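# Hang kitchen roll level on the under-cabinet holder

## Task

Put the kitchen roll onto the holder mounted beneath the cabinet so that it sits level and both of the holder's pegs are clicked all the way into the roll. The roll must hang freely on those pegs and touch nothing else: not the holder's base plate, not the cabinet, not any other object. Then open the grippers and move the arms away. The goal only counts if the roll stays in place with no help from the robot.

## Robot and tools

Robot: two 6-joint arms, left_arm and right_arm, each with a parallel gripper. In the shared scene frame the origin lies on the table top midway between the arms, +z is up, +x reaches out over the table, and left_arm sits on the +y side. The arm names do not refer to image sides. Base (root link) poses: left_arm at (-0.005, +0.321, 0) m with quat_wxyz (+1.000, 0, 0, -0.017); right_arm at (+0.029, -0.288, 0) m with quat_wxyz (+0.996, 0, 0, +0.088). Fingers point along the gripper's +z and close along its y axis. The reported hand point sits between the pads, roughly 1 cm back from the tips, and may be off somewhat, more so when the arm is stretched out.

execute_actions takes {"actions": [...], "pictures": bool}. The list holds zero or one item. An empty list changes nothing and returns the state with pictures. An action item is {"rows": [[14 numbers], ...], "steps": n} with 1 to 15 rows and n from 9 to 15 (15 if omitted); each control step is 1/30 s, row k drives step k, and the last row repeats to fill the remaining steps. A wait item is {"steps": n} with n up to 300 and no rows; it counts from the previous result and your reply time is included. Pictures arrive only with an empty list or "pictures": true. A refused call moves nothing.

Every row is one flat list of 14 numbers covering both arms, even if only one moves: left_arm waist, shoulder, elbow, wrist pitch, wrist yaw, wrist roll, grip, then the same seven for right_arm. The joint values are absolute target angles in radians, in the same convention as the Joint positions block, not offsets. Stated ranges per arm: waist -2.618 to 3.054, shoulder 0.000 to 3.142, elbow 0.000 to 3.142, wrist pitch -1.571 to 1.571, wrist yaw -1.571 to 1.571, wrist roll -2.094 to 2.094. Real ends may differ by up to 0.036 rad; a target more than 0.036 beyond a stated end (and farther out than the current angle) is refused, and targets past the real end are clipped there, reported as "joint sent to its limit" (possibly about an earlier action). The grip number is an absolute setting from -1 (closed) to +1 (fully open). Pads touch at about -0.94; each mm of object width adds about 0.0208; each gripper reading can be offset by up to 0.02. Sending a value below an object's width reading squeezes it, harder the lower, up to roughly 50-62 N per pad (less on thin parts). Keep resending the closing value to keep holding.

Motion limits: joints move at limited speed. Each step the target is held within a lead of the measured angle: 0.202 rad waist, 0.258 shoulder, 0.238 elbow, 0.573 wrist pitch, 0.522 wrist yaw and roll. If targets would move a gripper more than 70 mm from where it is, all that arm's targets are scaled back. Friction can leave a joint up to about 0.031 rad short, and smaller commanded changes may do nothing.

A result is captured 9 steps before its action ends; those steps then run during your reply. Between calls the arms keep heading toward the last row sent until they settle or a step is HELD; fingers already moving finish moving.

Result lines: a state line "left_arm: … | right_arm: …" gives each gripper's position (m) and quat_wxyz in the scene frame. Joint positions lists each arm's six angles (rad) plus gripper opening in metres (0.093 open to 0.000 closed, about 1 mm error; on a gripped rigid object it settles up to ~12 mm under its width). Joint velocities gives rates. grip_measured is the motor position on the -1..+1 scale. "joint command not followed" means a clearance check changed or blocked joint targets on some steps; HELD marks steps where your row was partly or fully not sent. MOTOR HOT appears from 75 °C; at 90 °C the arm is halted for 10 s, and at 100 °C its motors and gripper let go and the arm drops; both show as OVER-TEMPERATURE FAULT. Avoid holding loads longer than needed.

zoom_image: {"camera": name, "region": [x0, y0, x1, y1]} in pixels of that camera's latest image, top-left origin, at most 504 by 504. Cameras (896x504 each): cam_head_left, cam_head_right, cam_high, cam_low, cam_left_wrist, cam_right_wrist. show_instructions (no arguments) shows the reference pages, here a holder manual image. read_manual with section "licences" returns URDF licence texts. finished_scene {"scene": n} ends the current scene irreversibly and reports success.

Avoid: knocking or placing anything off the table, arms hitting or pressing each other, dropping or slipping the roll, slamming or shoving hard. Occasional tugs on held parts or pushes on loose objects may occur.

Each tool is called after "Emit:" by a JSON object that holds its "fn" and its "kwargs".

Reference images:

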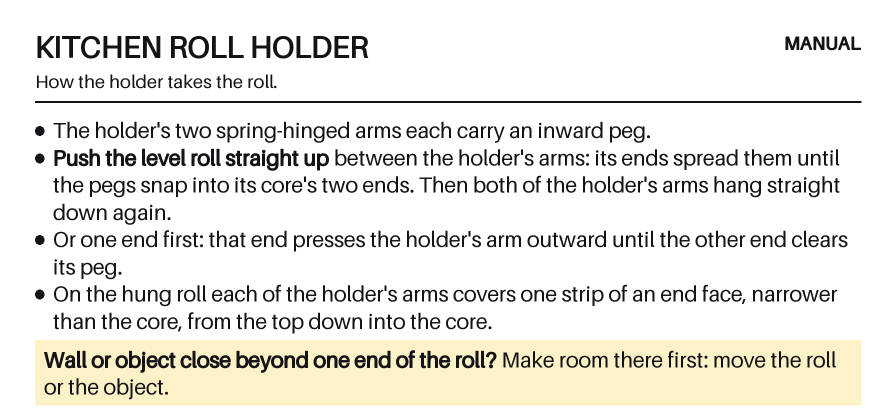

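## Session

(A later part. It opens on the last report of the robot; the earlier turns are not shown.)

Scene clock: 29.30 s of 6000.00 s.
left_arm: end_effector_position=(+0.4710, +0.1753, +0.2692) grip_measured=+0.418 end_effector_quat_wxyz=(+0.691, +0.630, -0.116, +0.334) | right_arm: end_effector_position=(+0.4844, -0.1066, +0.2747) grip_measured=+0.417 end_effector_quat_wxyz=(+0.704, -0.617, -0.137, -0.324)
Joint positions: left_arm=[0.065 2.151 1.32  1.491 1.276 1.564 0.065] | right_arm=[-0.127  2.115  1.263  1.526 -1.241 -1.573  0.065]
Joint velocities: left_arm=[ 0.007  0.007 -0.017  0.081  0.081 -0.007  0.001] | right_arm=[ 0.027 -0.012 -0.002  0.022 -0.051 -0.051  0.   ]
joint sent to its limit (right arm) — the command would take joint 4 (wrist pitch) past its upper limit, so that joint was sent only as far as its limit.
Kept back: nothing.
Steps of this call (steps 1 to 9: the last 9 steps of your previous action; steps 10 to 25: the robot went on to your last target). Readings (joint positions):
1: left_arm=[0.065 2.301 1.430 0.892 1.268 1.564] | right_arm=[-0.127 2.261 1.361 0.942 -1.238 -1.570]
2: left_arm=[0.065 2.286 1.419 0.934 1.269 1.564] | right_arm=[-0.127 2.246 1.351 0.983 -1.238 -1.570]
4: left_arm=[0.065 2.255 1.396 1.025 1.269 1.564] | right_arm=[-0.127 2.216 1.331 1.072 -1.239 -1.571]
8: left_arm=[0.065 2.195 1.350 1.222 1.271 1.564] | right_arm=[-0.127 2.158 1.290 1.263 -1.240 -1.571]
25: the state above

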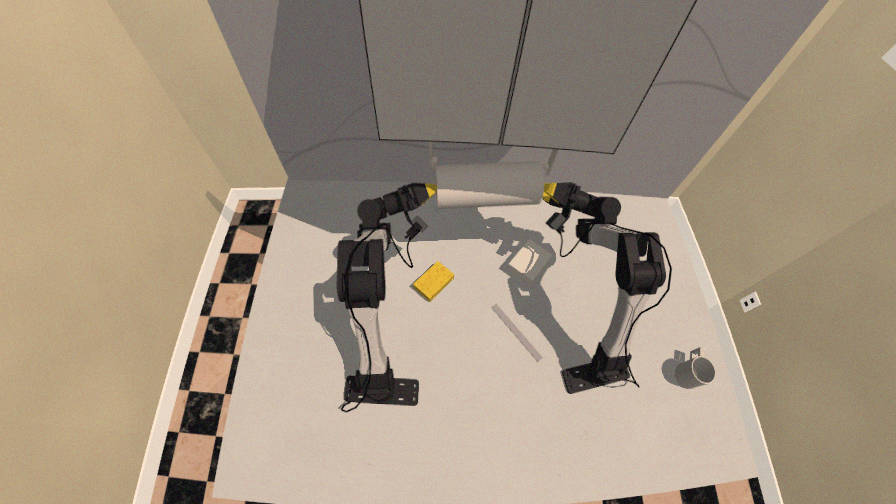

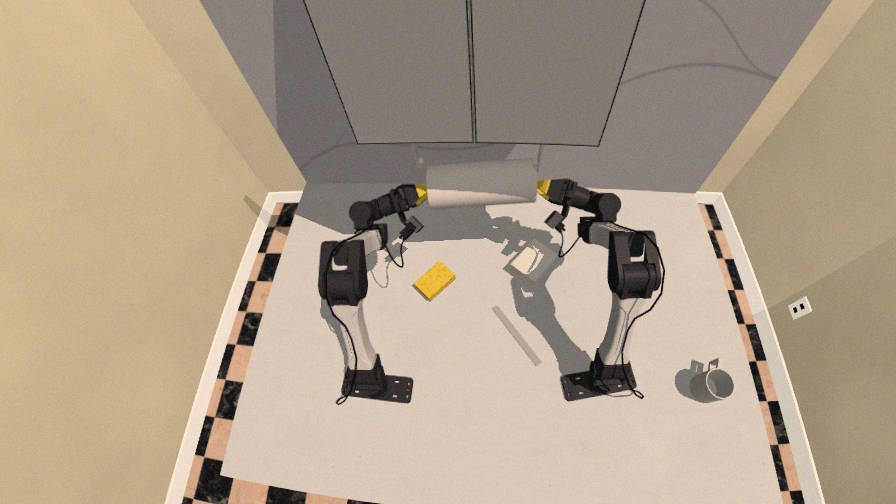

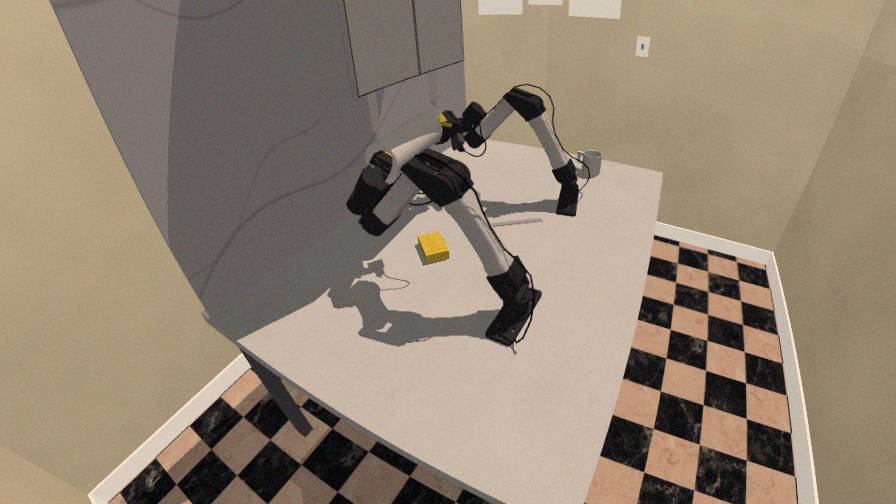

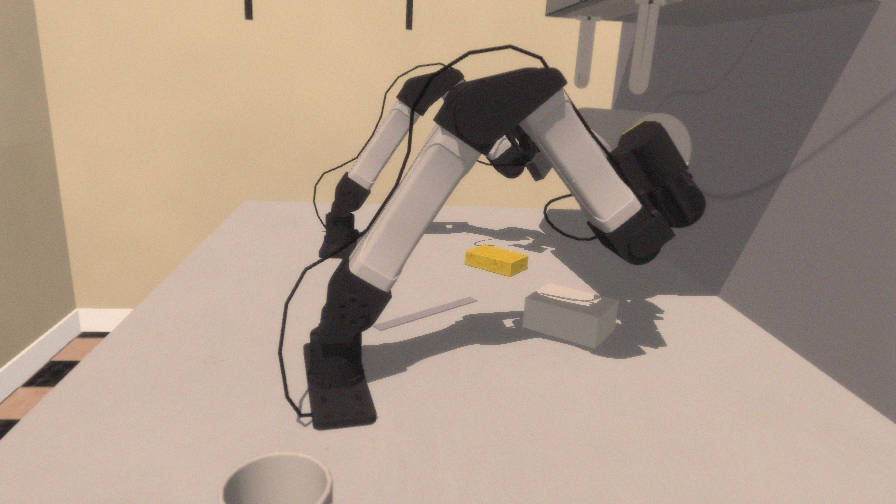

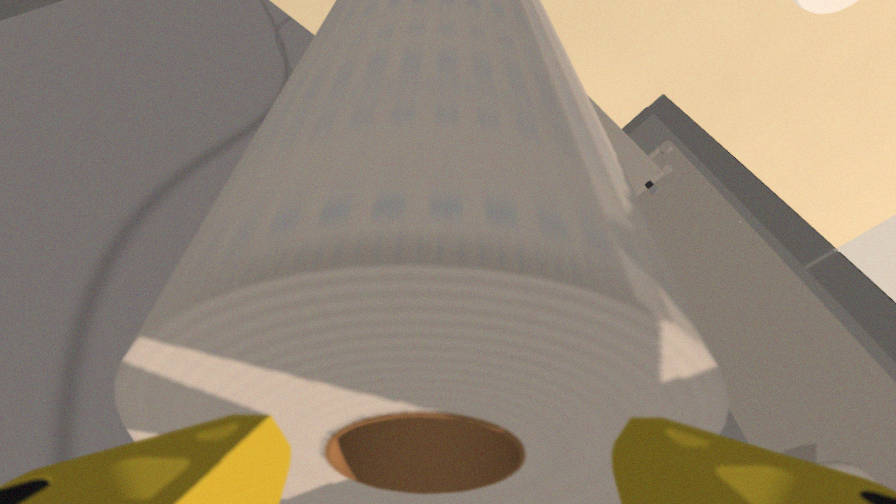

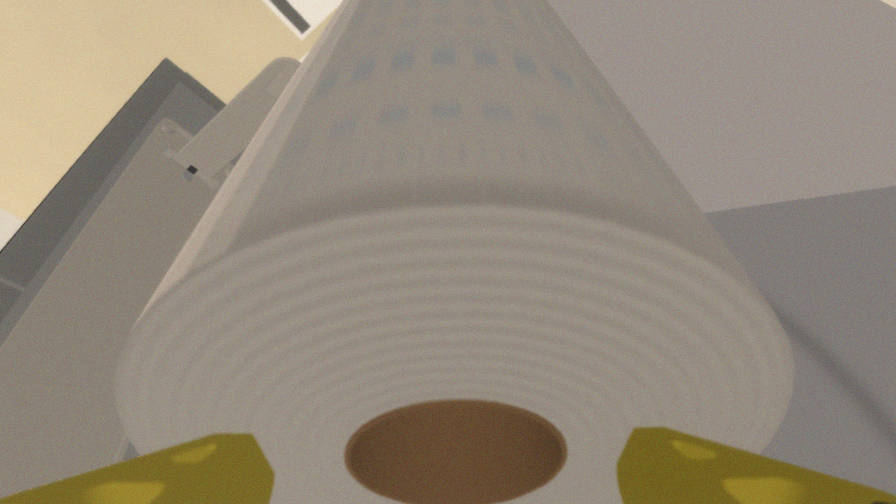

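Emit:
{"fn": "execute_actions", "kwargs": {"actions": [{"rows":[[0,2.14,1.3,1.52,1.33,1.57,0.42,-0.059,2.082,1.218,1.52,-1.275,-1.59,0.42],[0,2.14,1.3,1.52,1.33,1.57,0.42,-0.058,2.065,1.196,1.51,-1.265,-1.605,0.42],[0,2.14,1.3,1.52,1.33,1.57,0.42,-0.057,2.047,1.174,1.5,-1.255,-1.62,0.42],[0,2.14,1.3,1.52,1.33,1.57,0.42,-0.056,2.03,1.152,1.49,-1.245,-1.64,0.42],[0,2.14,1.3,1.52,1.33,1.57,0.42,-0.055,2.012,1.13,1.48,-1.235,-1.655,0.42],[0,2.14,1.3,1.52,1.33,1.57,0.42,-0.053,1.995,1.108,1.47,-1.225,-1.67,0.42],[0,2.14,1.3,1.52,1.33,1.57,0.42,-0.052,1.977,1.086,1.46,-1.215,-1.69,0.42],[0,2.14,1.3,1.52,1.33,1.57,0.42,-0.05,1.96,1.064,1.45,-1.205,-1.705,0.42],[0,2.14,1.3,1.52,1.33,1.57,0.42,-0.049,1.942,1.042,1.44,-1.195,-1.72,0.42],[0,2.14,1.3,1.52,1.33,1.57,0.42,-0.048,1.925,1.02,1.43,-1.185,-1.74,0.42],[0,2.14,1.3,1.52,1.33,1.57,0.42,-0.046,1.907,0.998,1.42,-1.175,-1.755,0.42],[0,2.14,1.3,1.52,1.33,1.57,0.42,-0.045,1.89,0.975,1.41,-1.165,-1.77,0.42]]}]}}

Emit:
{"fn": "execute_actions", "kwargs": {"actions": [{"steps":22}], "pictures": true}}

Emit:
{"fn": "zoom_image", "kwargs": {"camera": "cam_low", "region": [510,0,730,200]}}

Emit:
{"fn": "zoom_image", "kwargs": {"camera": "cam_high", "region": [320,60,500,200]}}

Scene clock: 31.40 s of 6000.00 s.
left_arm: end_effector_position=(+0.4703, +0.1751, +0.2693) grip_measured=+0.418 end_effector_quat_wxyz=(+0.691, +0.630, -0.119, +0.334) | right_arm: end_effector_position=(+0.4721, -0.1078, +0.2687) grip_measured=+0.417 end_effector_quat_wxyz=(+0.701, -0.623, -0.119, -0.325)
Joint positions: left_arm=[0.065 2.151 1.32  1.495 1.279 1.563 0.065] | right_arm=[-0.126  2.052  1.158  1.494 -1.218 -1.623  0.065]
Joint velocities: left_arm=[-0.002 -0.012  0.012 -0.007 -0.022 -0.051  0.   ] | right_arm=[ 0.032 -0.505 -0.657 -0.168  0.081 -0.374  0.001]
joint sent to its limit (right arm) — the command would take joint 4 (wrist pitch) past its upper limit, so that joint was sent only as far as its limit.
Steps of this call (steps 1 to 30: the robot went on to your last target; steps 31 to 57: nothing new was sent; steps 58 to 63: the first 6 steps of this action). Readings (joint positions):
58: left_arm=[0.065 2.151 1.320 1.495 1.277 1.564] | right_arm=[-0.127 2.113 1.259 1.527 -1.239 -1.576]
59: left_arm=[0.065 2.151 1.320 1.495 1.277 1.564] | right_arm=[-0.127 2.107 1.246 1.522 -1.235 -1.581]
61: left_arm=[0.065 2.151 1.320 1.495 1.279 1.564] | right_arm=[-0.127 2.084 1.204 1.509 -1.228 -1.599]
63: the state above

Scene clock: 32.13 s of 6000.00 s.
left_arm: end_effector_position=(+0.4700, +0.1752, +0.2702) grip_measured=+0.418 end_effector_quat_wxyz=(+0.691, +0.629, -0.120, +0.336) | right_arm: end_effector_position=(+0.4528, -0.1079, +0.2668) grip_measured=+0.417 end_effector_quat_wxyz=(+0.687, -0.630, -0.088, -0.351)
Joint positions: left_arm=[0.065 2.151 1.32  1.503 1.277 1.562 0.065] | right_arm=[-0.111  1.917  0.987  1.394 -1.129 -1.756  0.065]
Joint velocities: left_arm=[-0.017  0.002 -0.002 -0.022 -0.11   0.066 -0.   ] | right_arm=[-0.007 -0.017 -0.002 -0.022 -0.007 -0.051 -0.001]
Kept back: nothing.
Steps of this call (steps 1 to 9: the last 9 steps of your previous action; steps 10 to 22: the robot went on to your last target). Readings (joint positions):
1: left_arm=[0.065 2.151 1.320 1.495 1.279 1.562] | right_arm=[-0.125 2.035 1.136 1.485 -1.212 -1.636]
2: left_arm=[0.065 2.151 1.320 1.496 1.279 1.562] | right_arm=[-0.123 2.017 1.114 1.476 -1.204 -1.650]
4: left_arm=[0.065 2.151 1.320 1.498 1.279 1.562] | right_arm=[-0.121 1.981 1.069 1.455 -1.186 -1.678]
8: left_arm=[0.065 2.151 1.320 1.502 1.279 1.562] | right_arm=[-0.114 1.922 0.994 1.417 -1.155 -1.727]
22: the state above

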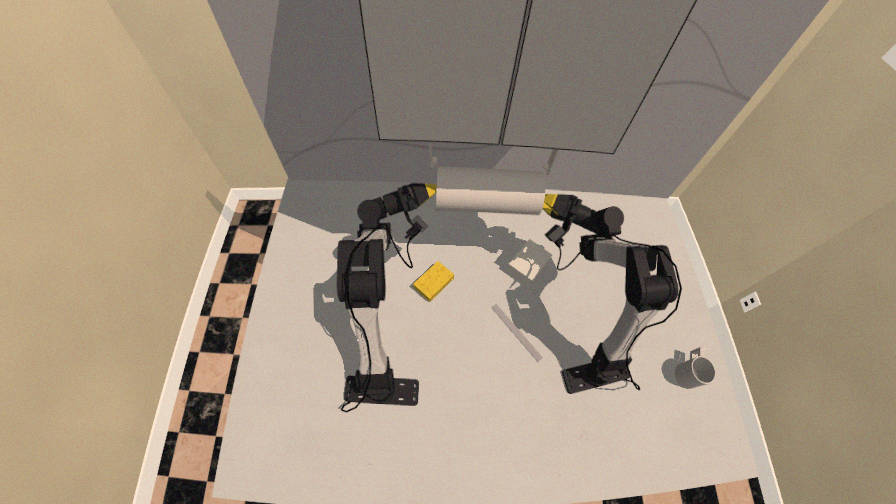

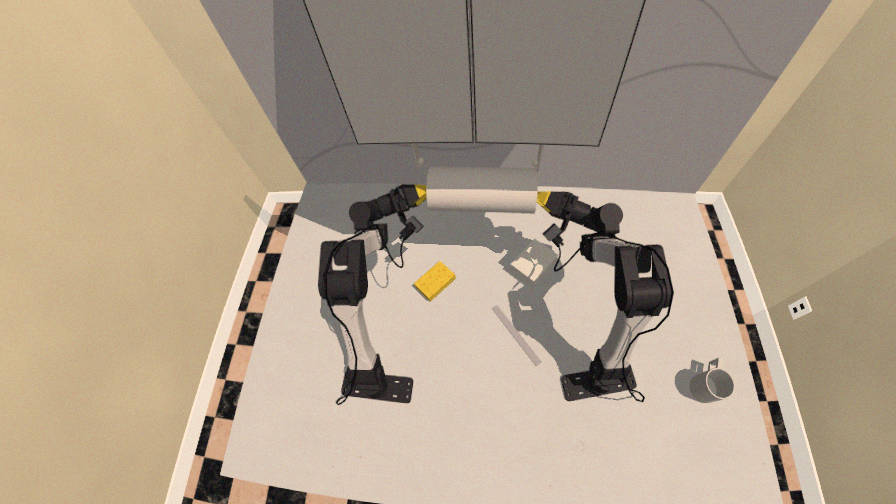

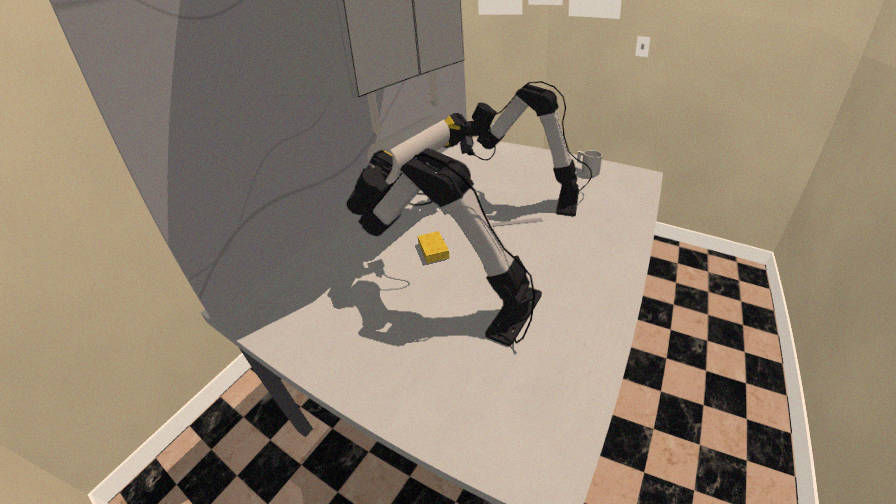

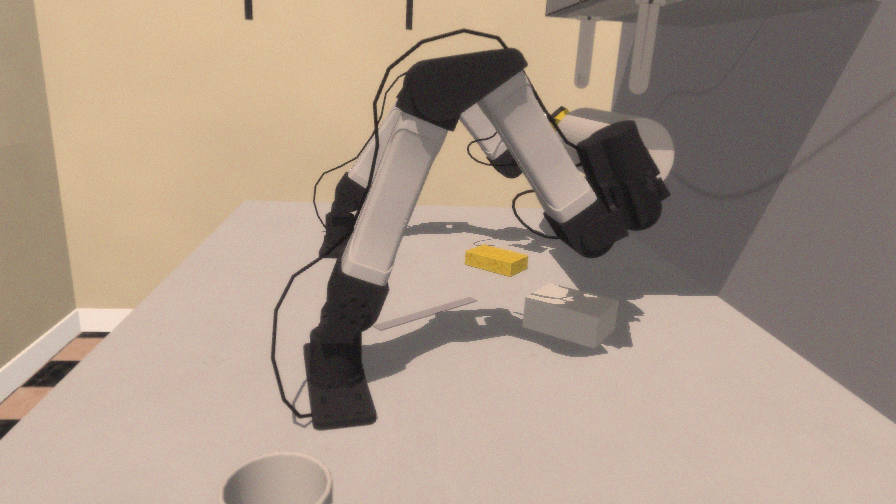

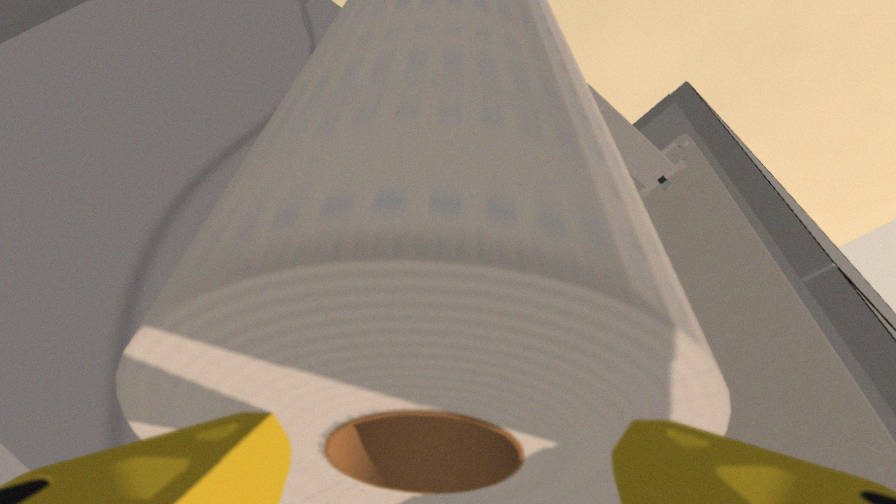

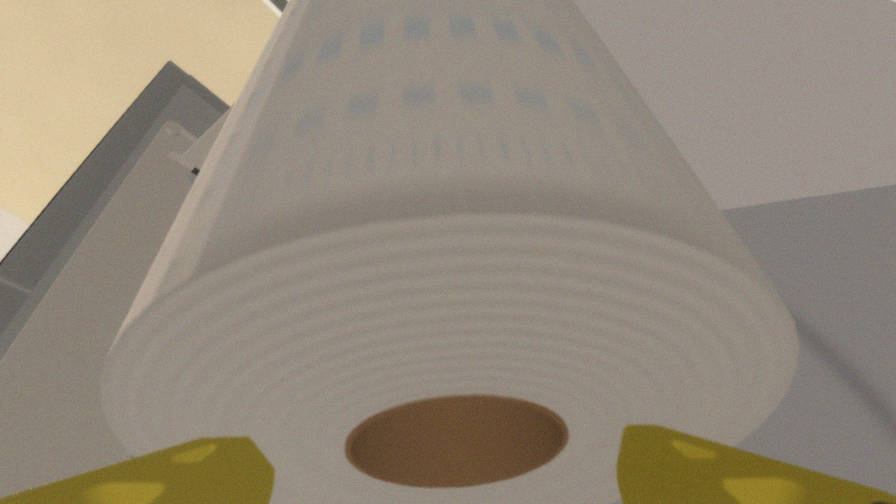

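Region (510, 0, 730, 200) of cam_low's 896x504 image, scaled by 2.291, with more detail than that image has; it fills the top 458 rows of this view, and the rest is white.

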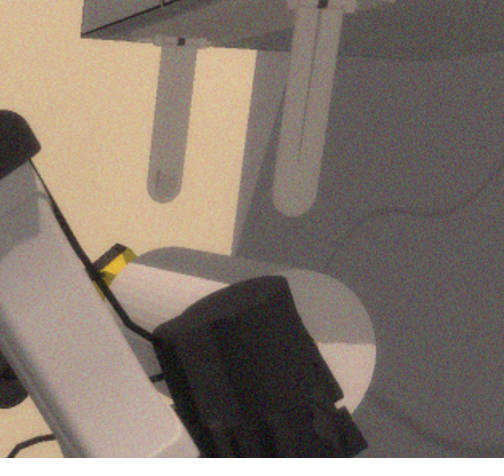

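Region (320, 60, 500, 200) of cam_high's 896x504 image, scaled by 2.800, with more detail than that image has.

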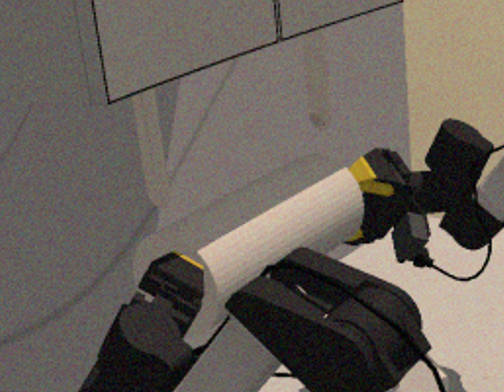

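Emit:
{"fn": "execute_actions", "kwargs": {"actions": [{"rows":[[0,2.135,1.34,1.53,1.33,1.57,0.42,-0.045,1.885,1.01,1.41,-1.17,-1.775,0.42],[0,2.133,1.358,1.53,1.33,1.57,0.42,-0.045,1.88,1.025,1.41,-1.172,-1.78,0.42],[0,2.131,1.376,1.53,1.33,1.57,0.42,-0.045,1.875,1.04,1.405,-1.174,-1.785,0.42],[0,2.129,1.394,1.53,1.33,1.57,0.42,-0.045,1.87,1.055,1.4,-1.176,-1.79,0.42],[0,2.127,1.412,1.53,1.33,1.57,0.42,-0.045,1.865,1.07,1.4,-1.178,-1.795,0.42],[0,2.126,1.43,1.53,1.33,1.57,0.42,-0.045,1.86,1.085,1.395,-1.18,-1.8,0.42],[0,2.125,1.447,1.53,1.33,1.57,0.42,-0.045,1.855,1.1,1.39,-1.183,-1.805,0.42],[0,2.124,1.464,1.53,1.33,1.57,0.42,-0.045,1.85,1.114,1.39,-1.185,-1.81,0.42]]}]}}

Emit:
{"fn": "execute_actions", "kwargs": {"actions": [{"steps":18}], "pictures": true}}

Emit:
{"fn": "zoom_image", "kwargs": {"camera": "cam_low", "region": [510,0,730,200]}}

Emit:
{"fn": "zoom_image", "kwargs": {"camera": "cam_head_right", "region": [380,120,600,230]}}

Scene clock: 33.37 s of 6000.00 s.
left_arm: end_effector_position=(+0.4729, +0.1753, +0.2861) grip_measured=+0.418 end_effector_quat_wxyz=(+0.687, +0.621, -0.138, +0.352) | right_arm: end_effector_position=(+0.4543, -0.1077, +0.2811) grip_measured=+0.417 end_effector_quat_wxyz=(+0.684, -0.623, -0.104, -0.365)
Joint positions: left_arm=[0.065 2.151 1.372 1.503 1.277 1.562 0.065] | right_arm=[-0.111  1.904  1.021  1.38  -1.132 -1.77   0.065]
Joint velocities: left_arm=[ 0.002  0.017  0.535  0.051 -0.007 -0.022 -0.001] | right_arm=[-0.017 -0.149  0.437 -0.11  -0.007 -0.125 -0.   ]
Steps of this call (steps 1 to 15: the robot went on to your last target; steps 16 to 31: nothing new was sent; steps 32 to 37: the first 6 steps of this action). Readings (joint positions):
32: left_arm=[0.065 2.151 1.320 1.503 1.277 1.562] | right_arm=[-0.111 1.917 0.987 1.394 -1.128 -1.757]
33: left_arm=[0.065 2.151 1.322 1.503 1.277 1.562] | right_arm=[-0.111 1.916 0.987 1.394 -1.128 -1.759]
35: left_arm=[0.065 2.151 1.338 1.503 1.278 1.562] | right_arm=[-0.111 1.911 0.996 1.387 -1.130 -1.763]
37: the state above

Scene clock: 33.97 s of 6000.00 s.
left_arm: end_effector_position=(+0.4738, +0.1757, +0.3144) grip_measured=+0.418 end_effector_quat_wxyz=(+0.680, +0.604, -0.165, +0.381) | right_arm: end_effector_position=(+0.4534, -0.1064, +0.3041) grip_measured=+0.417 end_effector_quat_wxyz=(+0.679, -0.614, -0.132, -0.382)
Joint positions: left_arm=[0.065 2.14  1.443 1.507 1.269 1.562 0.065] | right_arm=[-0.11   1.879  1.074  1.351 -1.149 -1.789  0.065]
Joint velocities: left_arm=[-0.012  0.007 -0.007 -0.066 -0.081  0.007 -0.001] | right_arm=[-0.037  0.012 -0.002 -0.051  0.037 -0.051  0.   ]
Kept back: nothing.
Steps of this call (steps 1 to 9: the last 9 steps of your previous action; steps 10 to 18: the robot went on to your last target). Readings (joint positions):
1: left_arm=[0.065 2.151 1.391 1.503 1.277 1.562] | right_arm=[-0.111 1.898 1.036 1.377 -1.132 -1.774]
2: left_arm=[0.065 2.151 1.411 1.504 1.276 1.562] | right_arm=[-0.111 1.892 1.052 1.374 -1.132 -1.779]
4: left_arm=[0.065 2.146 1.436 1.505 1.272 1.562] | right_arm=[-0.111 1.880 1.074 1.363 -1.140 -1.786]
8: left_arm=[0.065 2.140 1.443 1.507 1.269 1.562] | right_arm=[-0.110 1.879 1.074 1.352 -1.149 -1.789]
18: the state above

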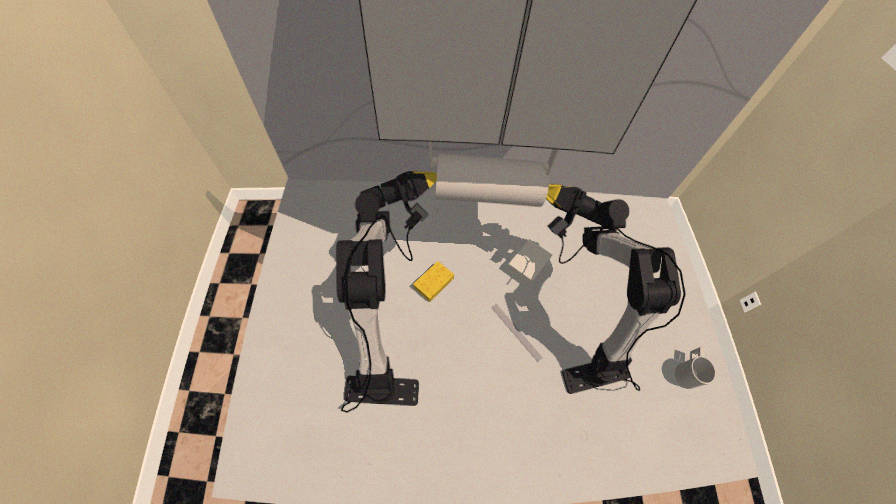

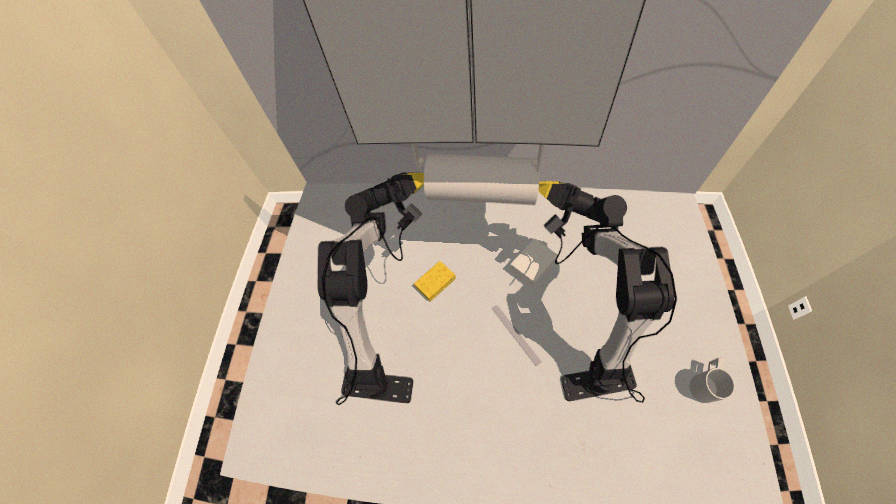

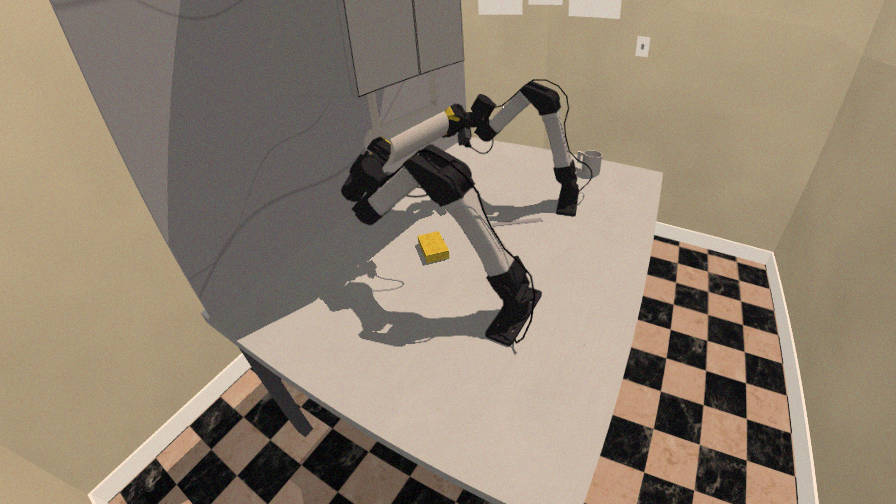

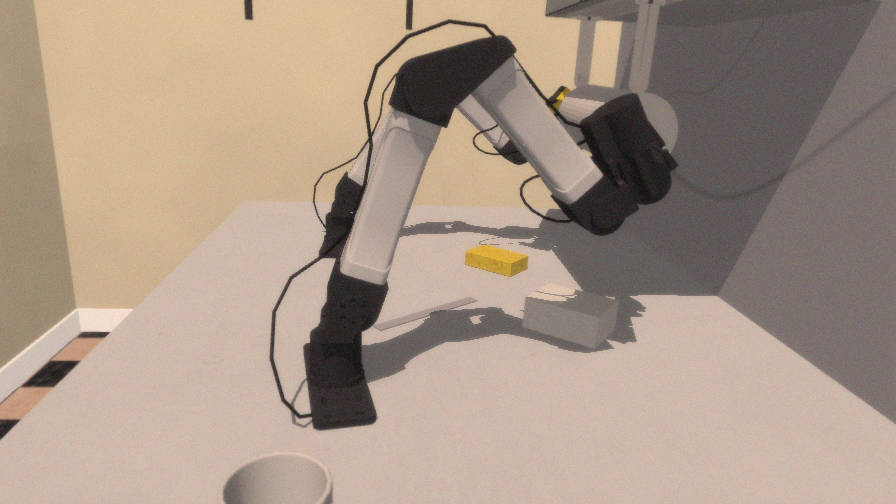

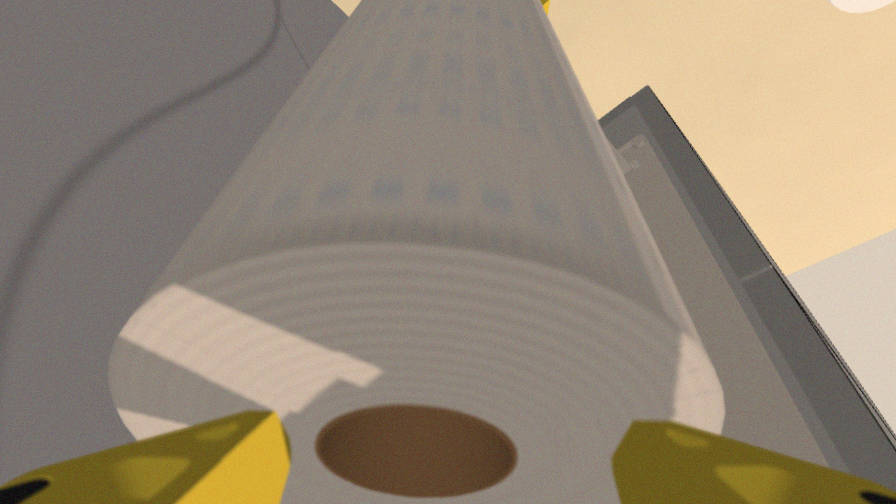

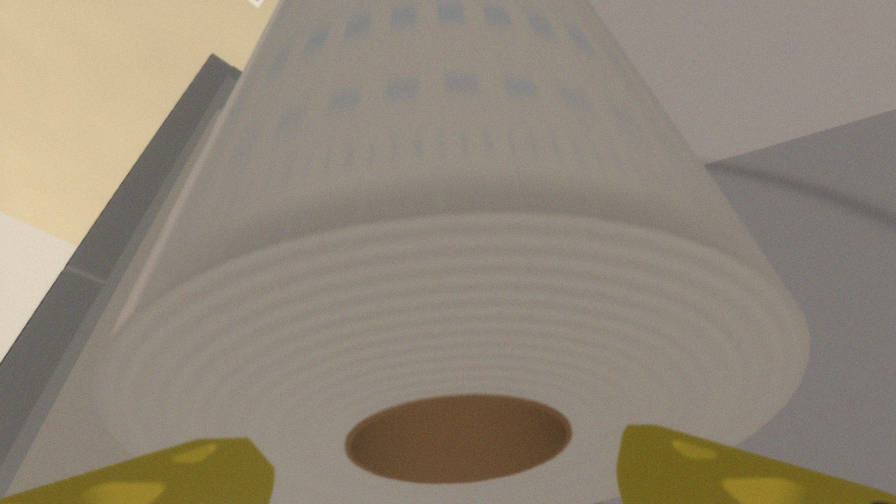

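Region (510, 0, 730, 200) of cam_low's 896x504 image, scaled by 2.291, with more detail than that image has; it fills the top 458 rows of this view, and the rest is white.

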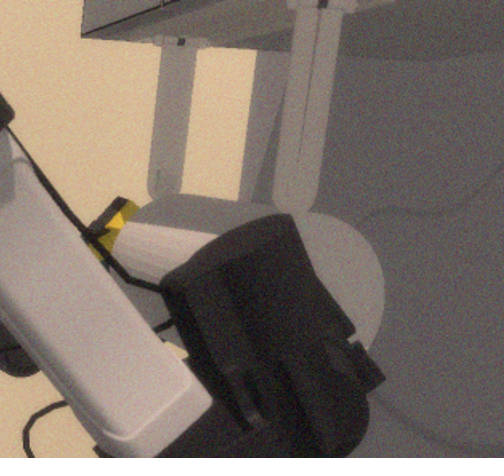

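Region (380, 120, 600, 230) of cam_head_right's 896x504 image, scaled by 2.291, with more detail than that image has.

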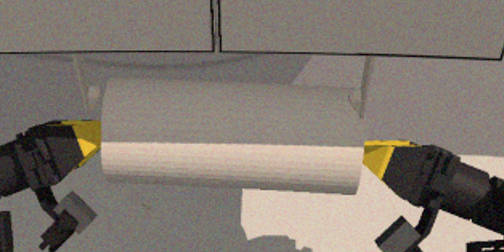

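Emit:
{"fn": "execute_actions", "kwargs": {"actions": [{"rows":[[0,2.11,1.41,1.54,1.33,1.57,0.42,-0.045,1.85,1.05,1.39,-1.185,-1.81,0.42],[0,2.1,1.39,1.54,1.33,1.57,0.42,-0.045,1.84,1.03,1.39,-1.185,-1.81,0.42],[0,2.09,1.37,1.54,1.33,1.57,0.42,-0.045,1.83,1.02,1.39,-1.185,-1.81,0.42],[0,2.08,1.35,1.54,1.33,1.57,0.42,-0.045,1.82,1.01,1.39,-1.185,-1.81,0.42],[0,2.08,1.35,1.54,1.33,1.57,0.42,-0.045,1.82,1.01,1.39,-1.185,-1.81,0.42],[0.01,2.08,1.35,1.54,1.33,1.57,0.42,-0.035,1.82,1.01,1.39,-1.185,-1.81,0.42],[0.02,2.08,1.35,1.54,1.33,1.57,0.42,-0.025,1.82,1.01,1.39,-1.185,-1.81,0.42],[0.025,2.08,1.35,1.54,1.33,1.57,0.42,-0.02,1.82,1.01,1.39,-1.185,-1.81,0.42]]}]}}

Emit:
{"fn": "execute_actions", "kwargs": {"actions": [{"steps":18}], "pictures": true}}

Emit:
{"fn": "zoom_image", "kwargs": {"camera": "cam_low", "region": [510,0,730,200]}}

Emit:
{"fn": "zoom_image", "kwargs": {"camera": "cam_head_right", "region": [380,120,600,230]}}

Scene clock: 34.87 s of 6000.00 s.
left_arm: end_effector_position=(+0.4661, +0.1756, +0.3056) grip_measured=+0.418 end_effector_quat_wxyz=(+0.684, +0.611, -0.151, +0.370) | right_arm: end_effector_position=(+0.4446, -0.1067, +0.2995) grip_measured=+0.417 end_effector_quat_wxyz=(+0.679, -0.617, -0.127, -0.377)
Joint positions: left_arm=[0.065 2.111 1.371 1.51  1.267 1.562 0.065] | right_arm=[-0.109  1.851  1.024  1.355 -1.148 -1.792  0.065]
Joint velocities: left_arm=[ 0.002 -0.076 -0.183  0.037 -0.007 -0.051 -0.   ] | right_arm=[ 0.022 -0.129 -0.115  0.022 -0.051 -0.037  0.   ]
Steps of this call (steps 1 to 15: the robot went on to your last target; steps 16 to 21: nothing new was sent; steps 22 to 27: the first 6 steps of this action). Readings (joint positions):
22: left_arm=[0.065 2.139 1.440 1.507 1.269 1.562] | right_arm=[-0.110 1.879 1.072 1.351 -1.149 -1.790]
23: left_arm=[0.065 2.135 1.430 1.507 1.267 1.562] | right_arm=[-0.110 1.877 1.065 1.351 -1.148 -1.790]
25: left_arm=[0.065 2.121 1.396 1.507 1.267 1.562] | right_arm=[-0.110 1.864 1.040 1.353 -1.148 -1.791]
27: the state above

Scene clock: 35.47 s of 6000.00 s.
left_arm: end_effector_position=(+0.4659, +0.1848, +0.3101) grip_measured=+0.418 end_effector_quat_wxyz=(+0.679, +0.609, -0.149, +0.382) | right_arm: end_effector_position=(+0.4397, -0.0981, +0.3016) grip_measured=+0.417 end_effector_quat_wxyz=(+0.681, -0.614, -0.137, -0.375)
Joint positions: left_arm=[0.085 2.1   1.366 1.519 1.264 1.562 0.065] | right_arm=[-0.088  1.845  1.022  1.356 -1.145 -1.802  0.065]
Joint velocities: left_arm=[ 0.002  0.007  0.007 -0.022  0.037 -0.037  0.   ] | right_arm=[-0.007  0.002 -0.007 -0.037 -0.037  0.051 -0.002]
Kept back: nothing.
Steps of this call (steps 1 to 9: the last 9 steps of your previous action; steps 10 to 18: the robot went on to your last target). Readings (joint positions):
1: left_arm=[0.067 2.109 1.367 1.511 1.267 1.562] | right_arm=[-0.108 1.848 1.022 1.356 -1.148 -1.793]
2: left_arm=[0.070 2.108 1.366 1.512 1.267 1.562] | right_arm=[-0.105 1.846 1.022 1.356 -1.147 -1.794]
4: left_arm=[0.078 2.105 1.366 1.514 1.267 1.562] | right_arm=[-0.096 1.845 1.022 1.356 -1.145 -1.797]
8: left_arm=[0.085 2.100 1.366 1.518 1.265 1.562] | right_arm=[-0.088 1.845 1.022 1.356 -1.145 -1.800]
18: the state above

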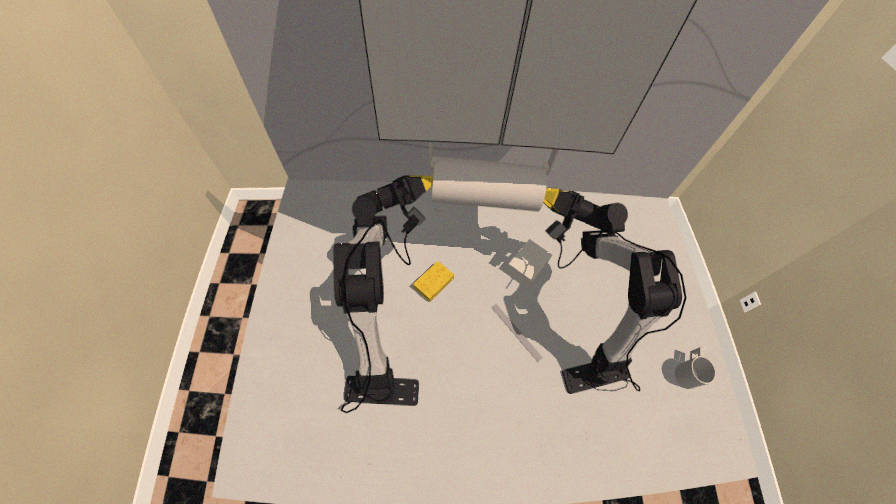

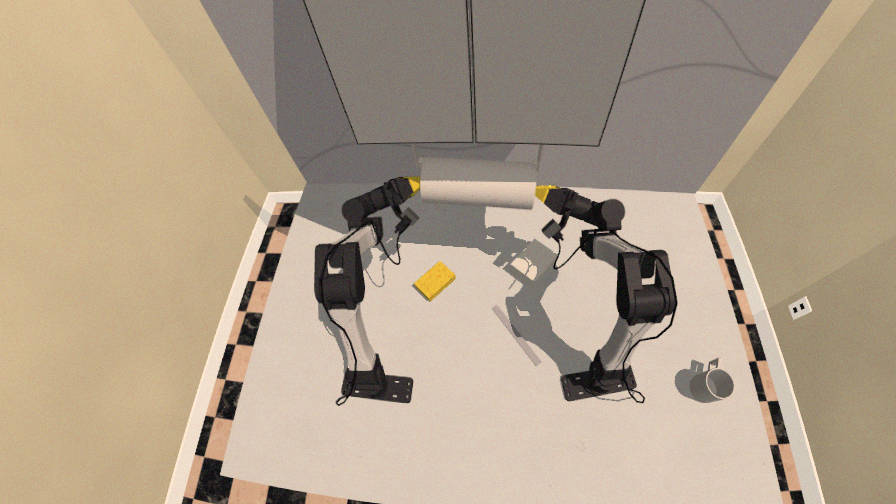

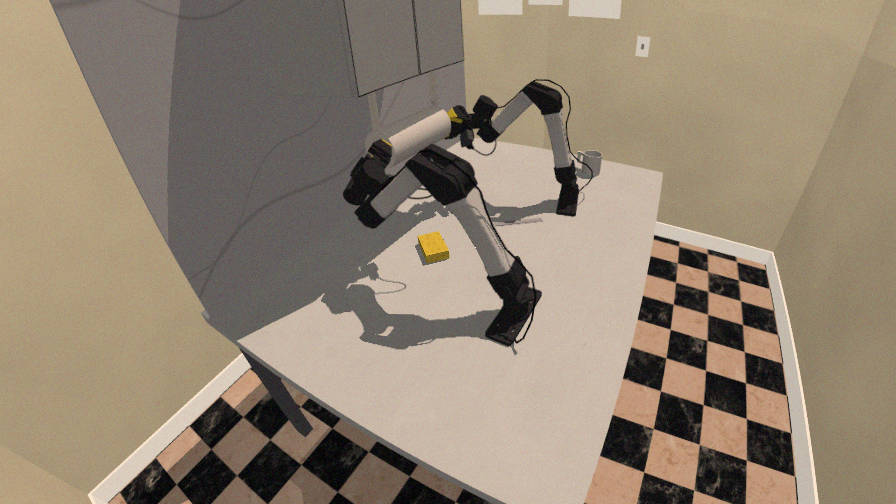

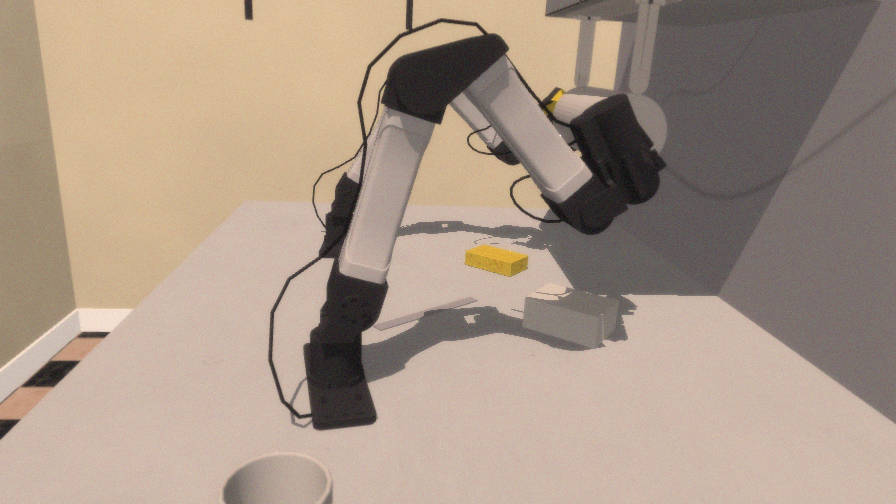

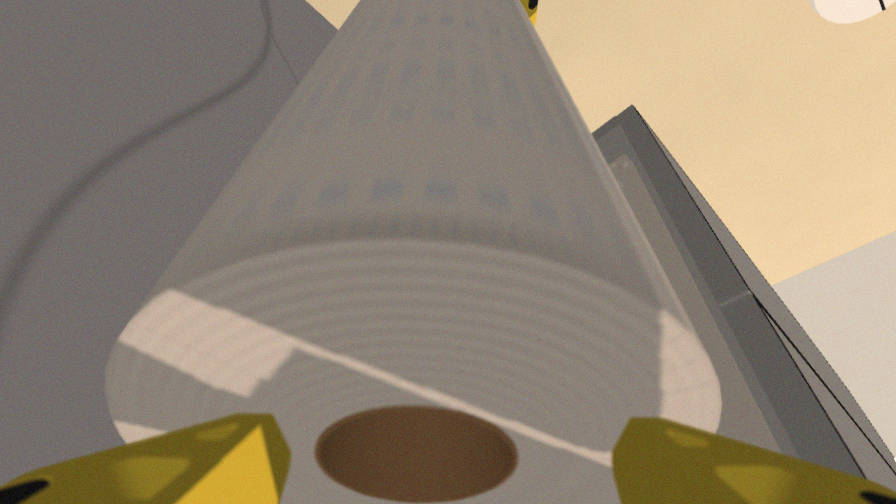

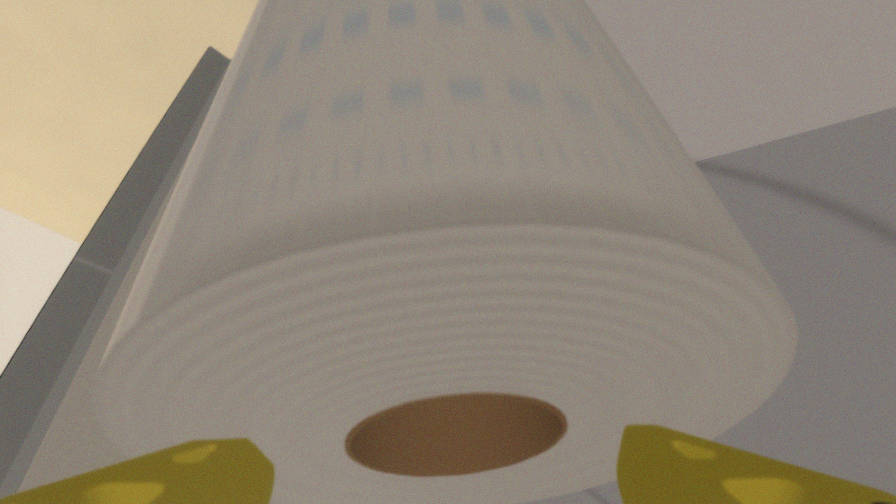

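Region (510, 0, 730, 200) of cam_low's 896x504 image, scaled by 2.291, with more detail than that image has; it fills the top 458 rows of this view, and the rest is white.

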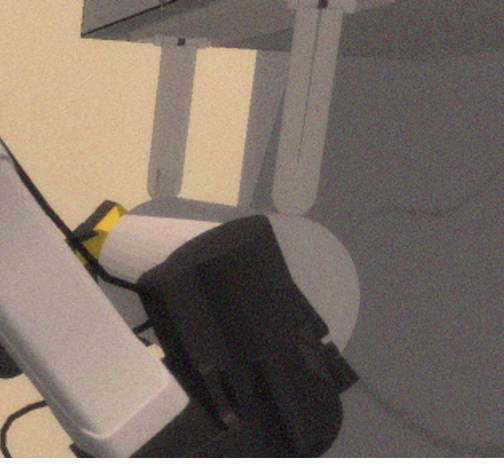

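Region (380, 120, 600, 230) of cam_head_right's 896x504 image, scaled by 2.291, with more detail than that image has.

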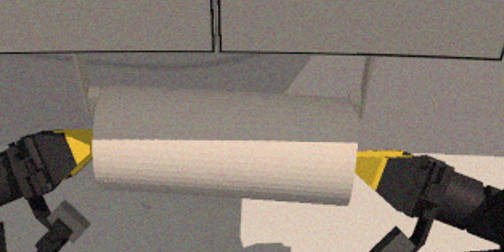

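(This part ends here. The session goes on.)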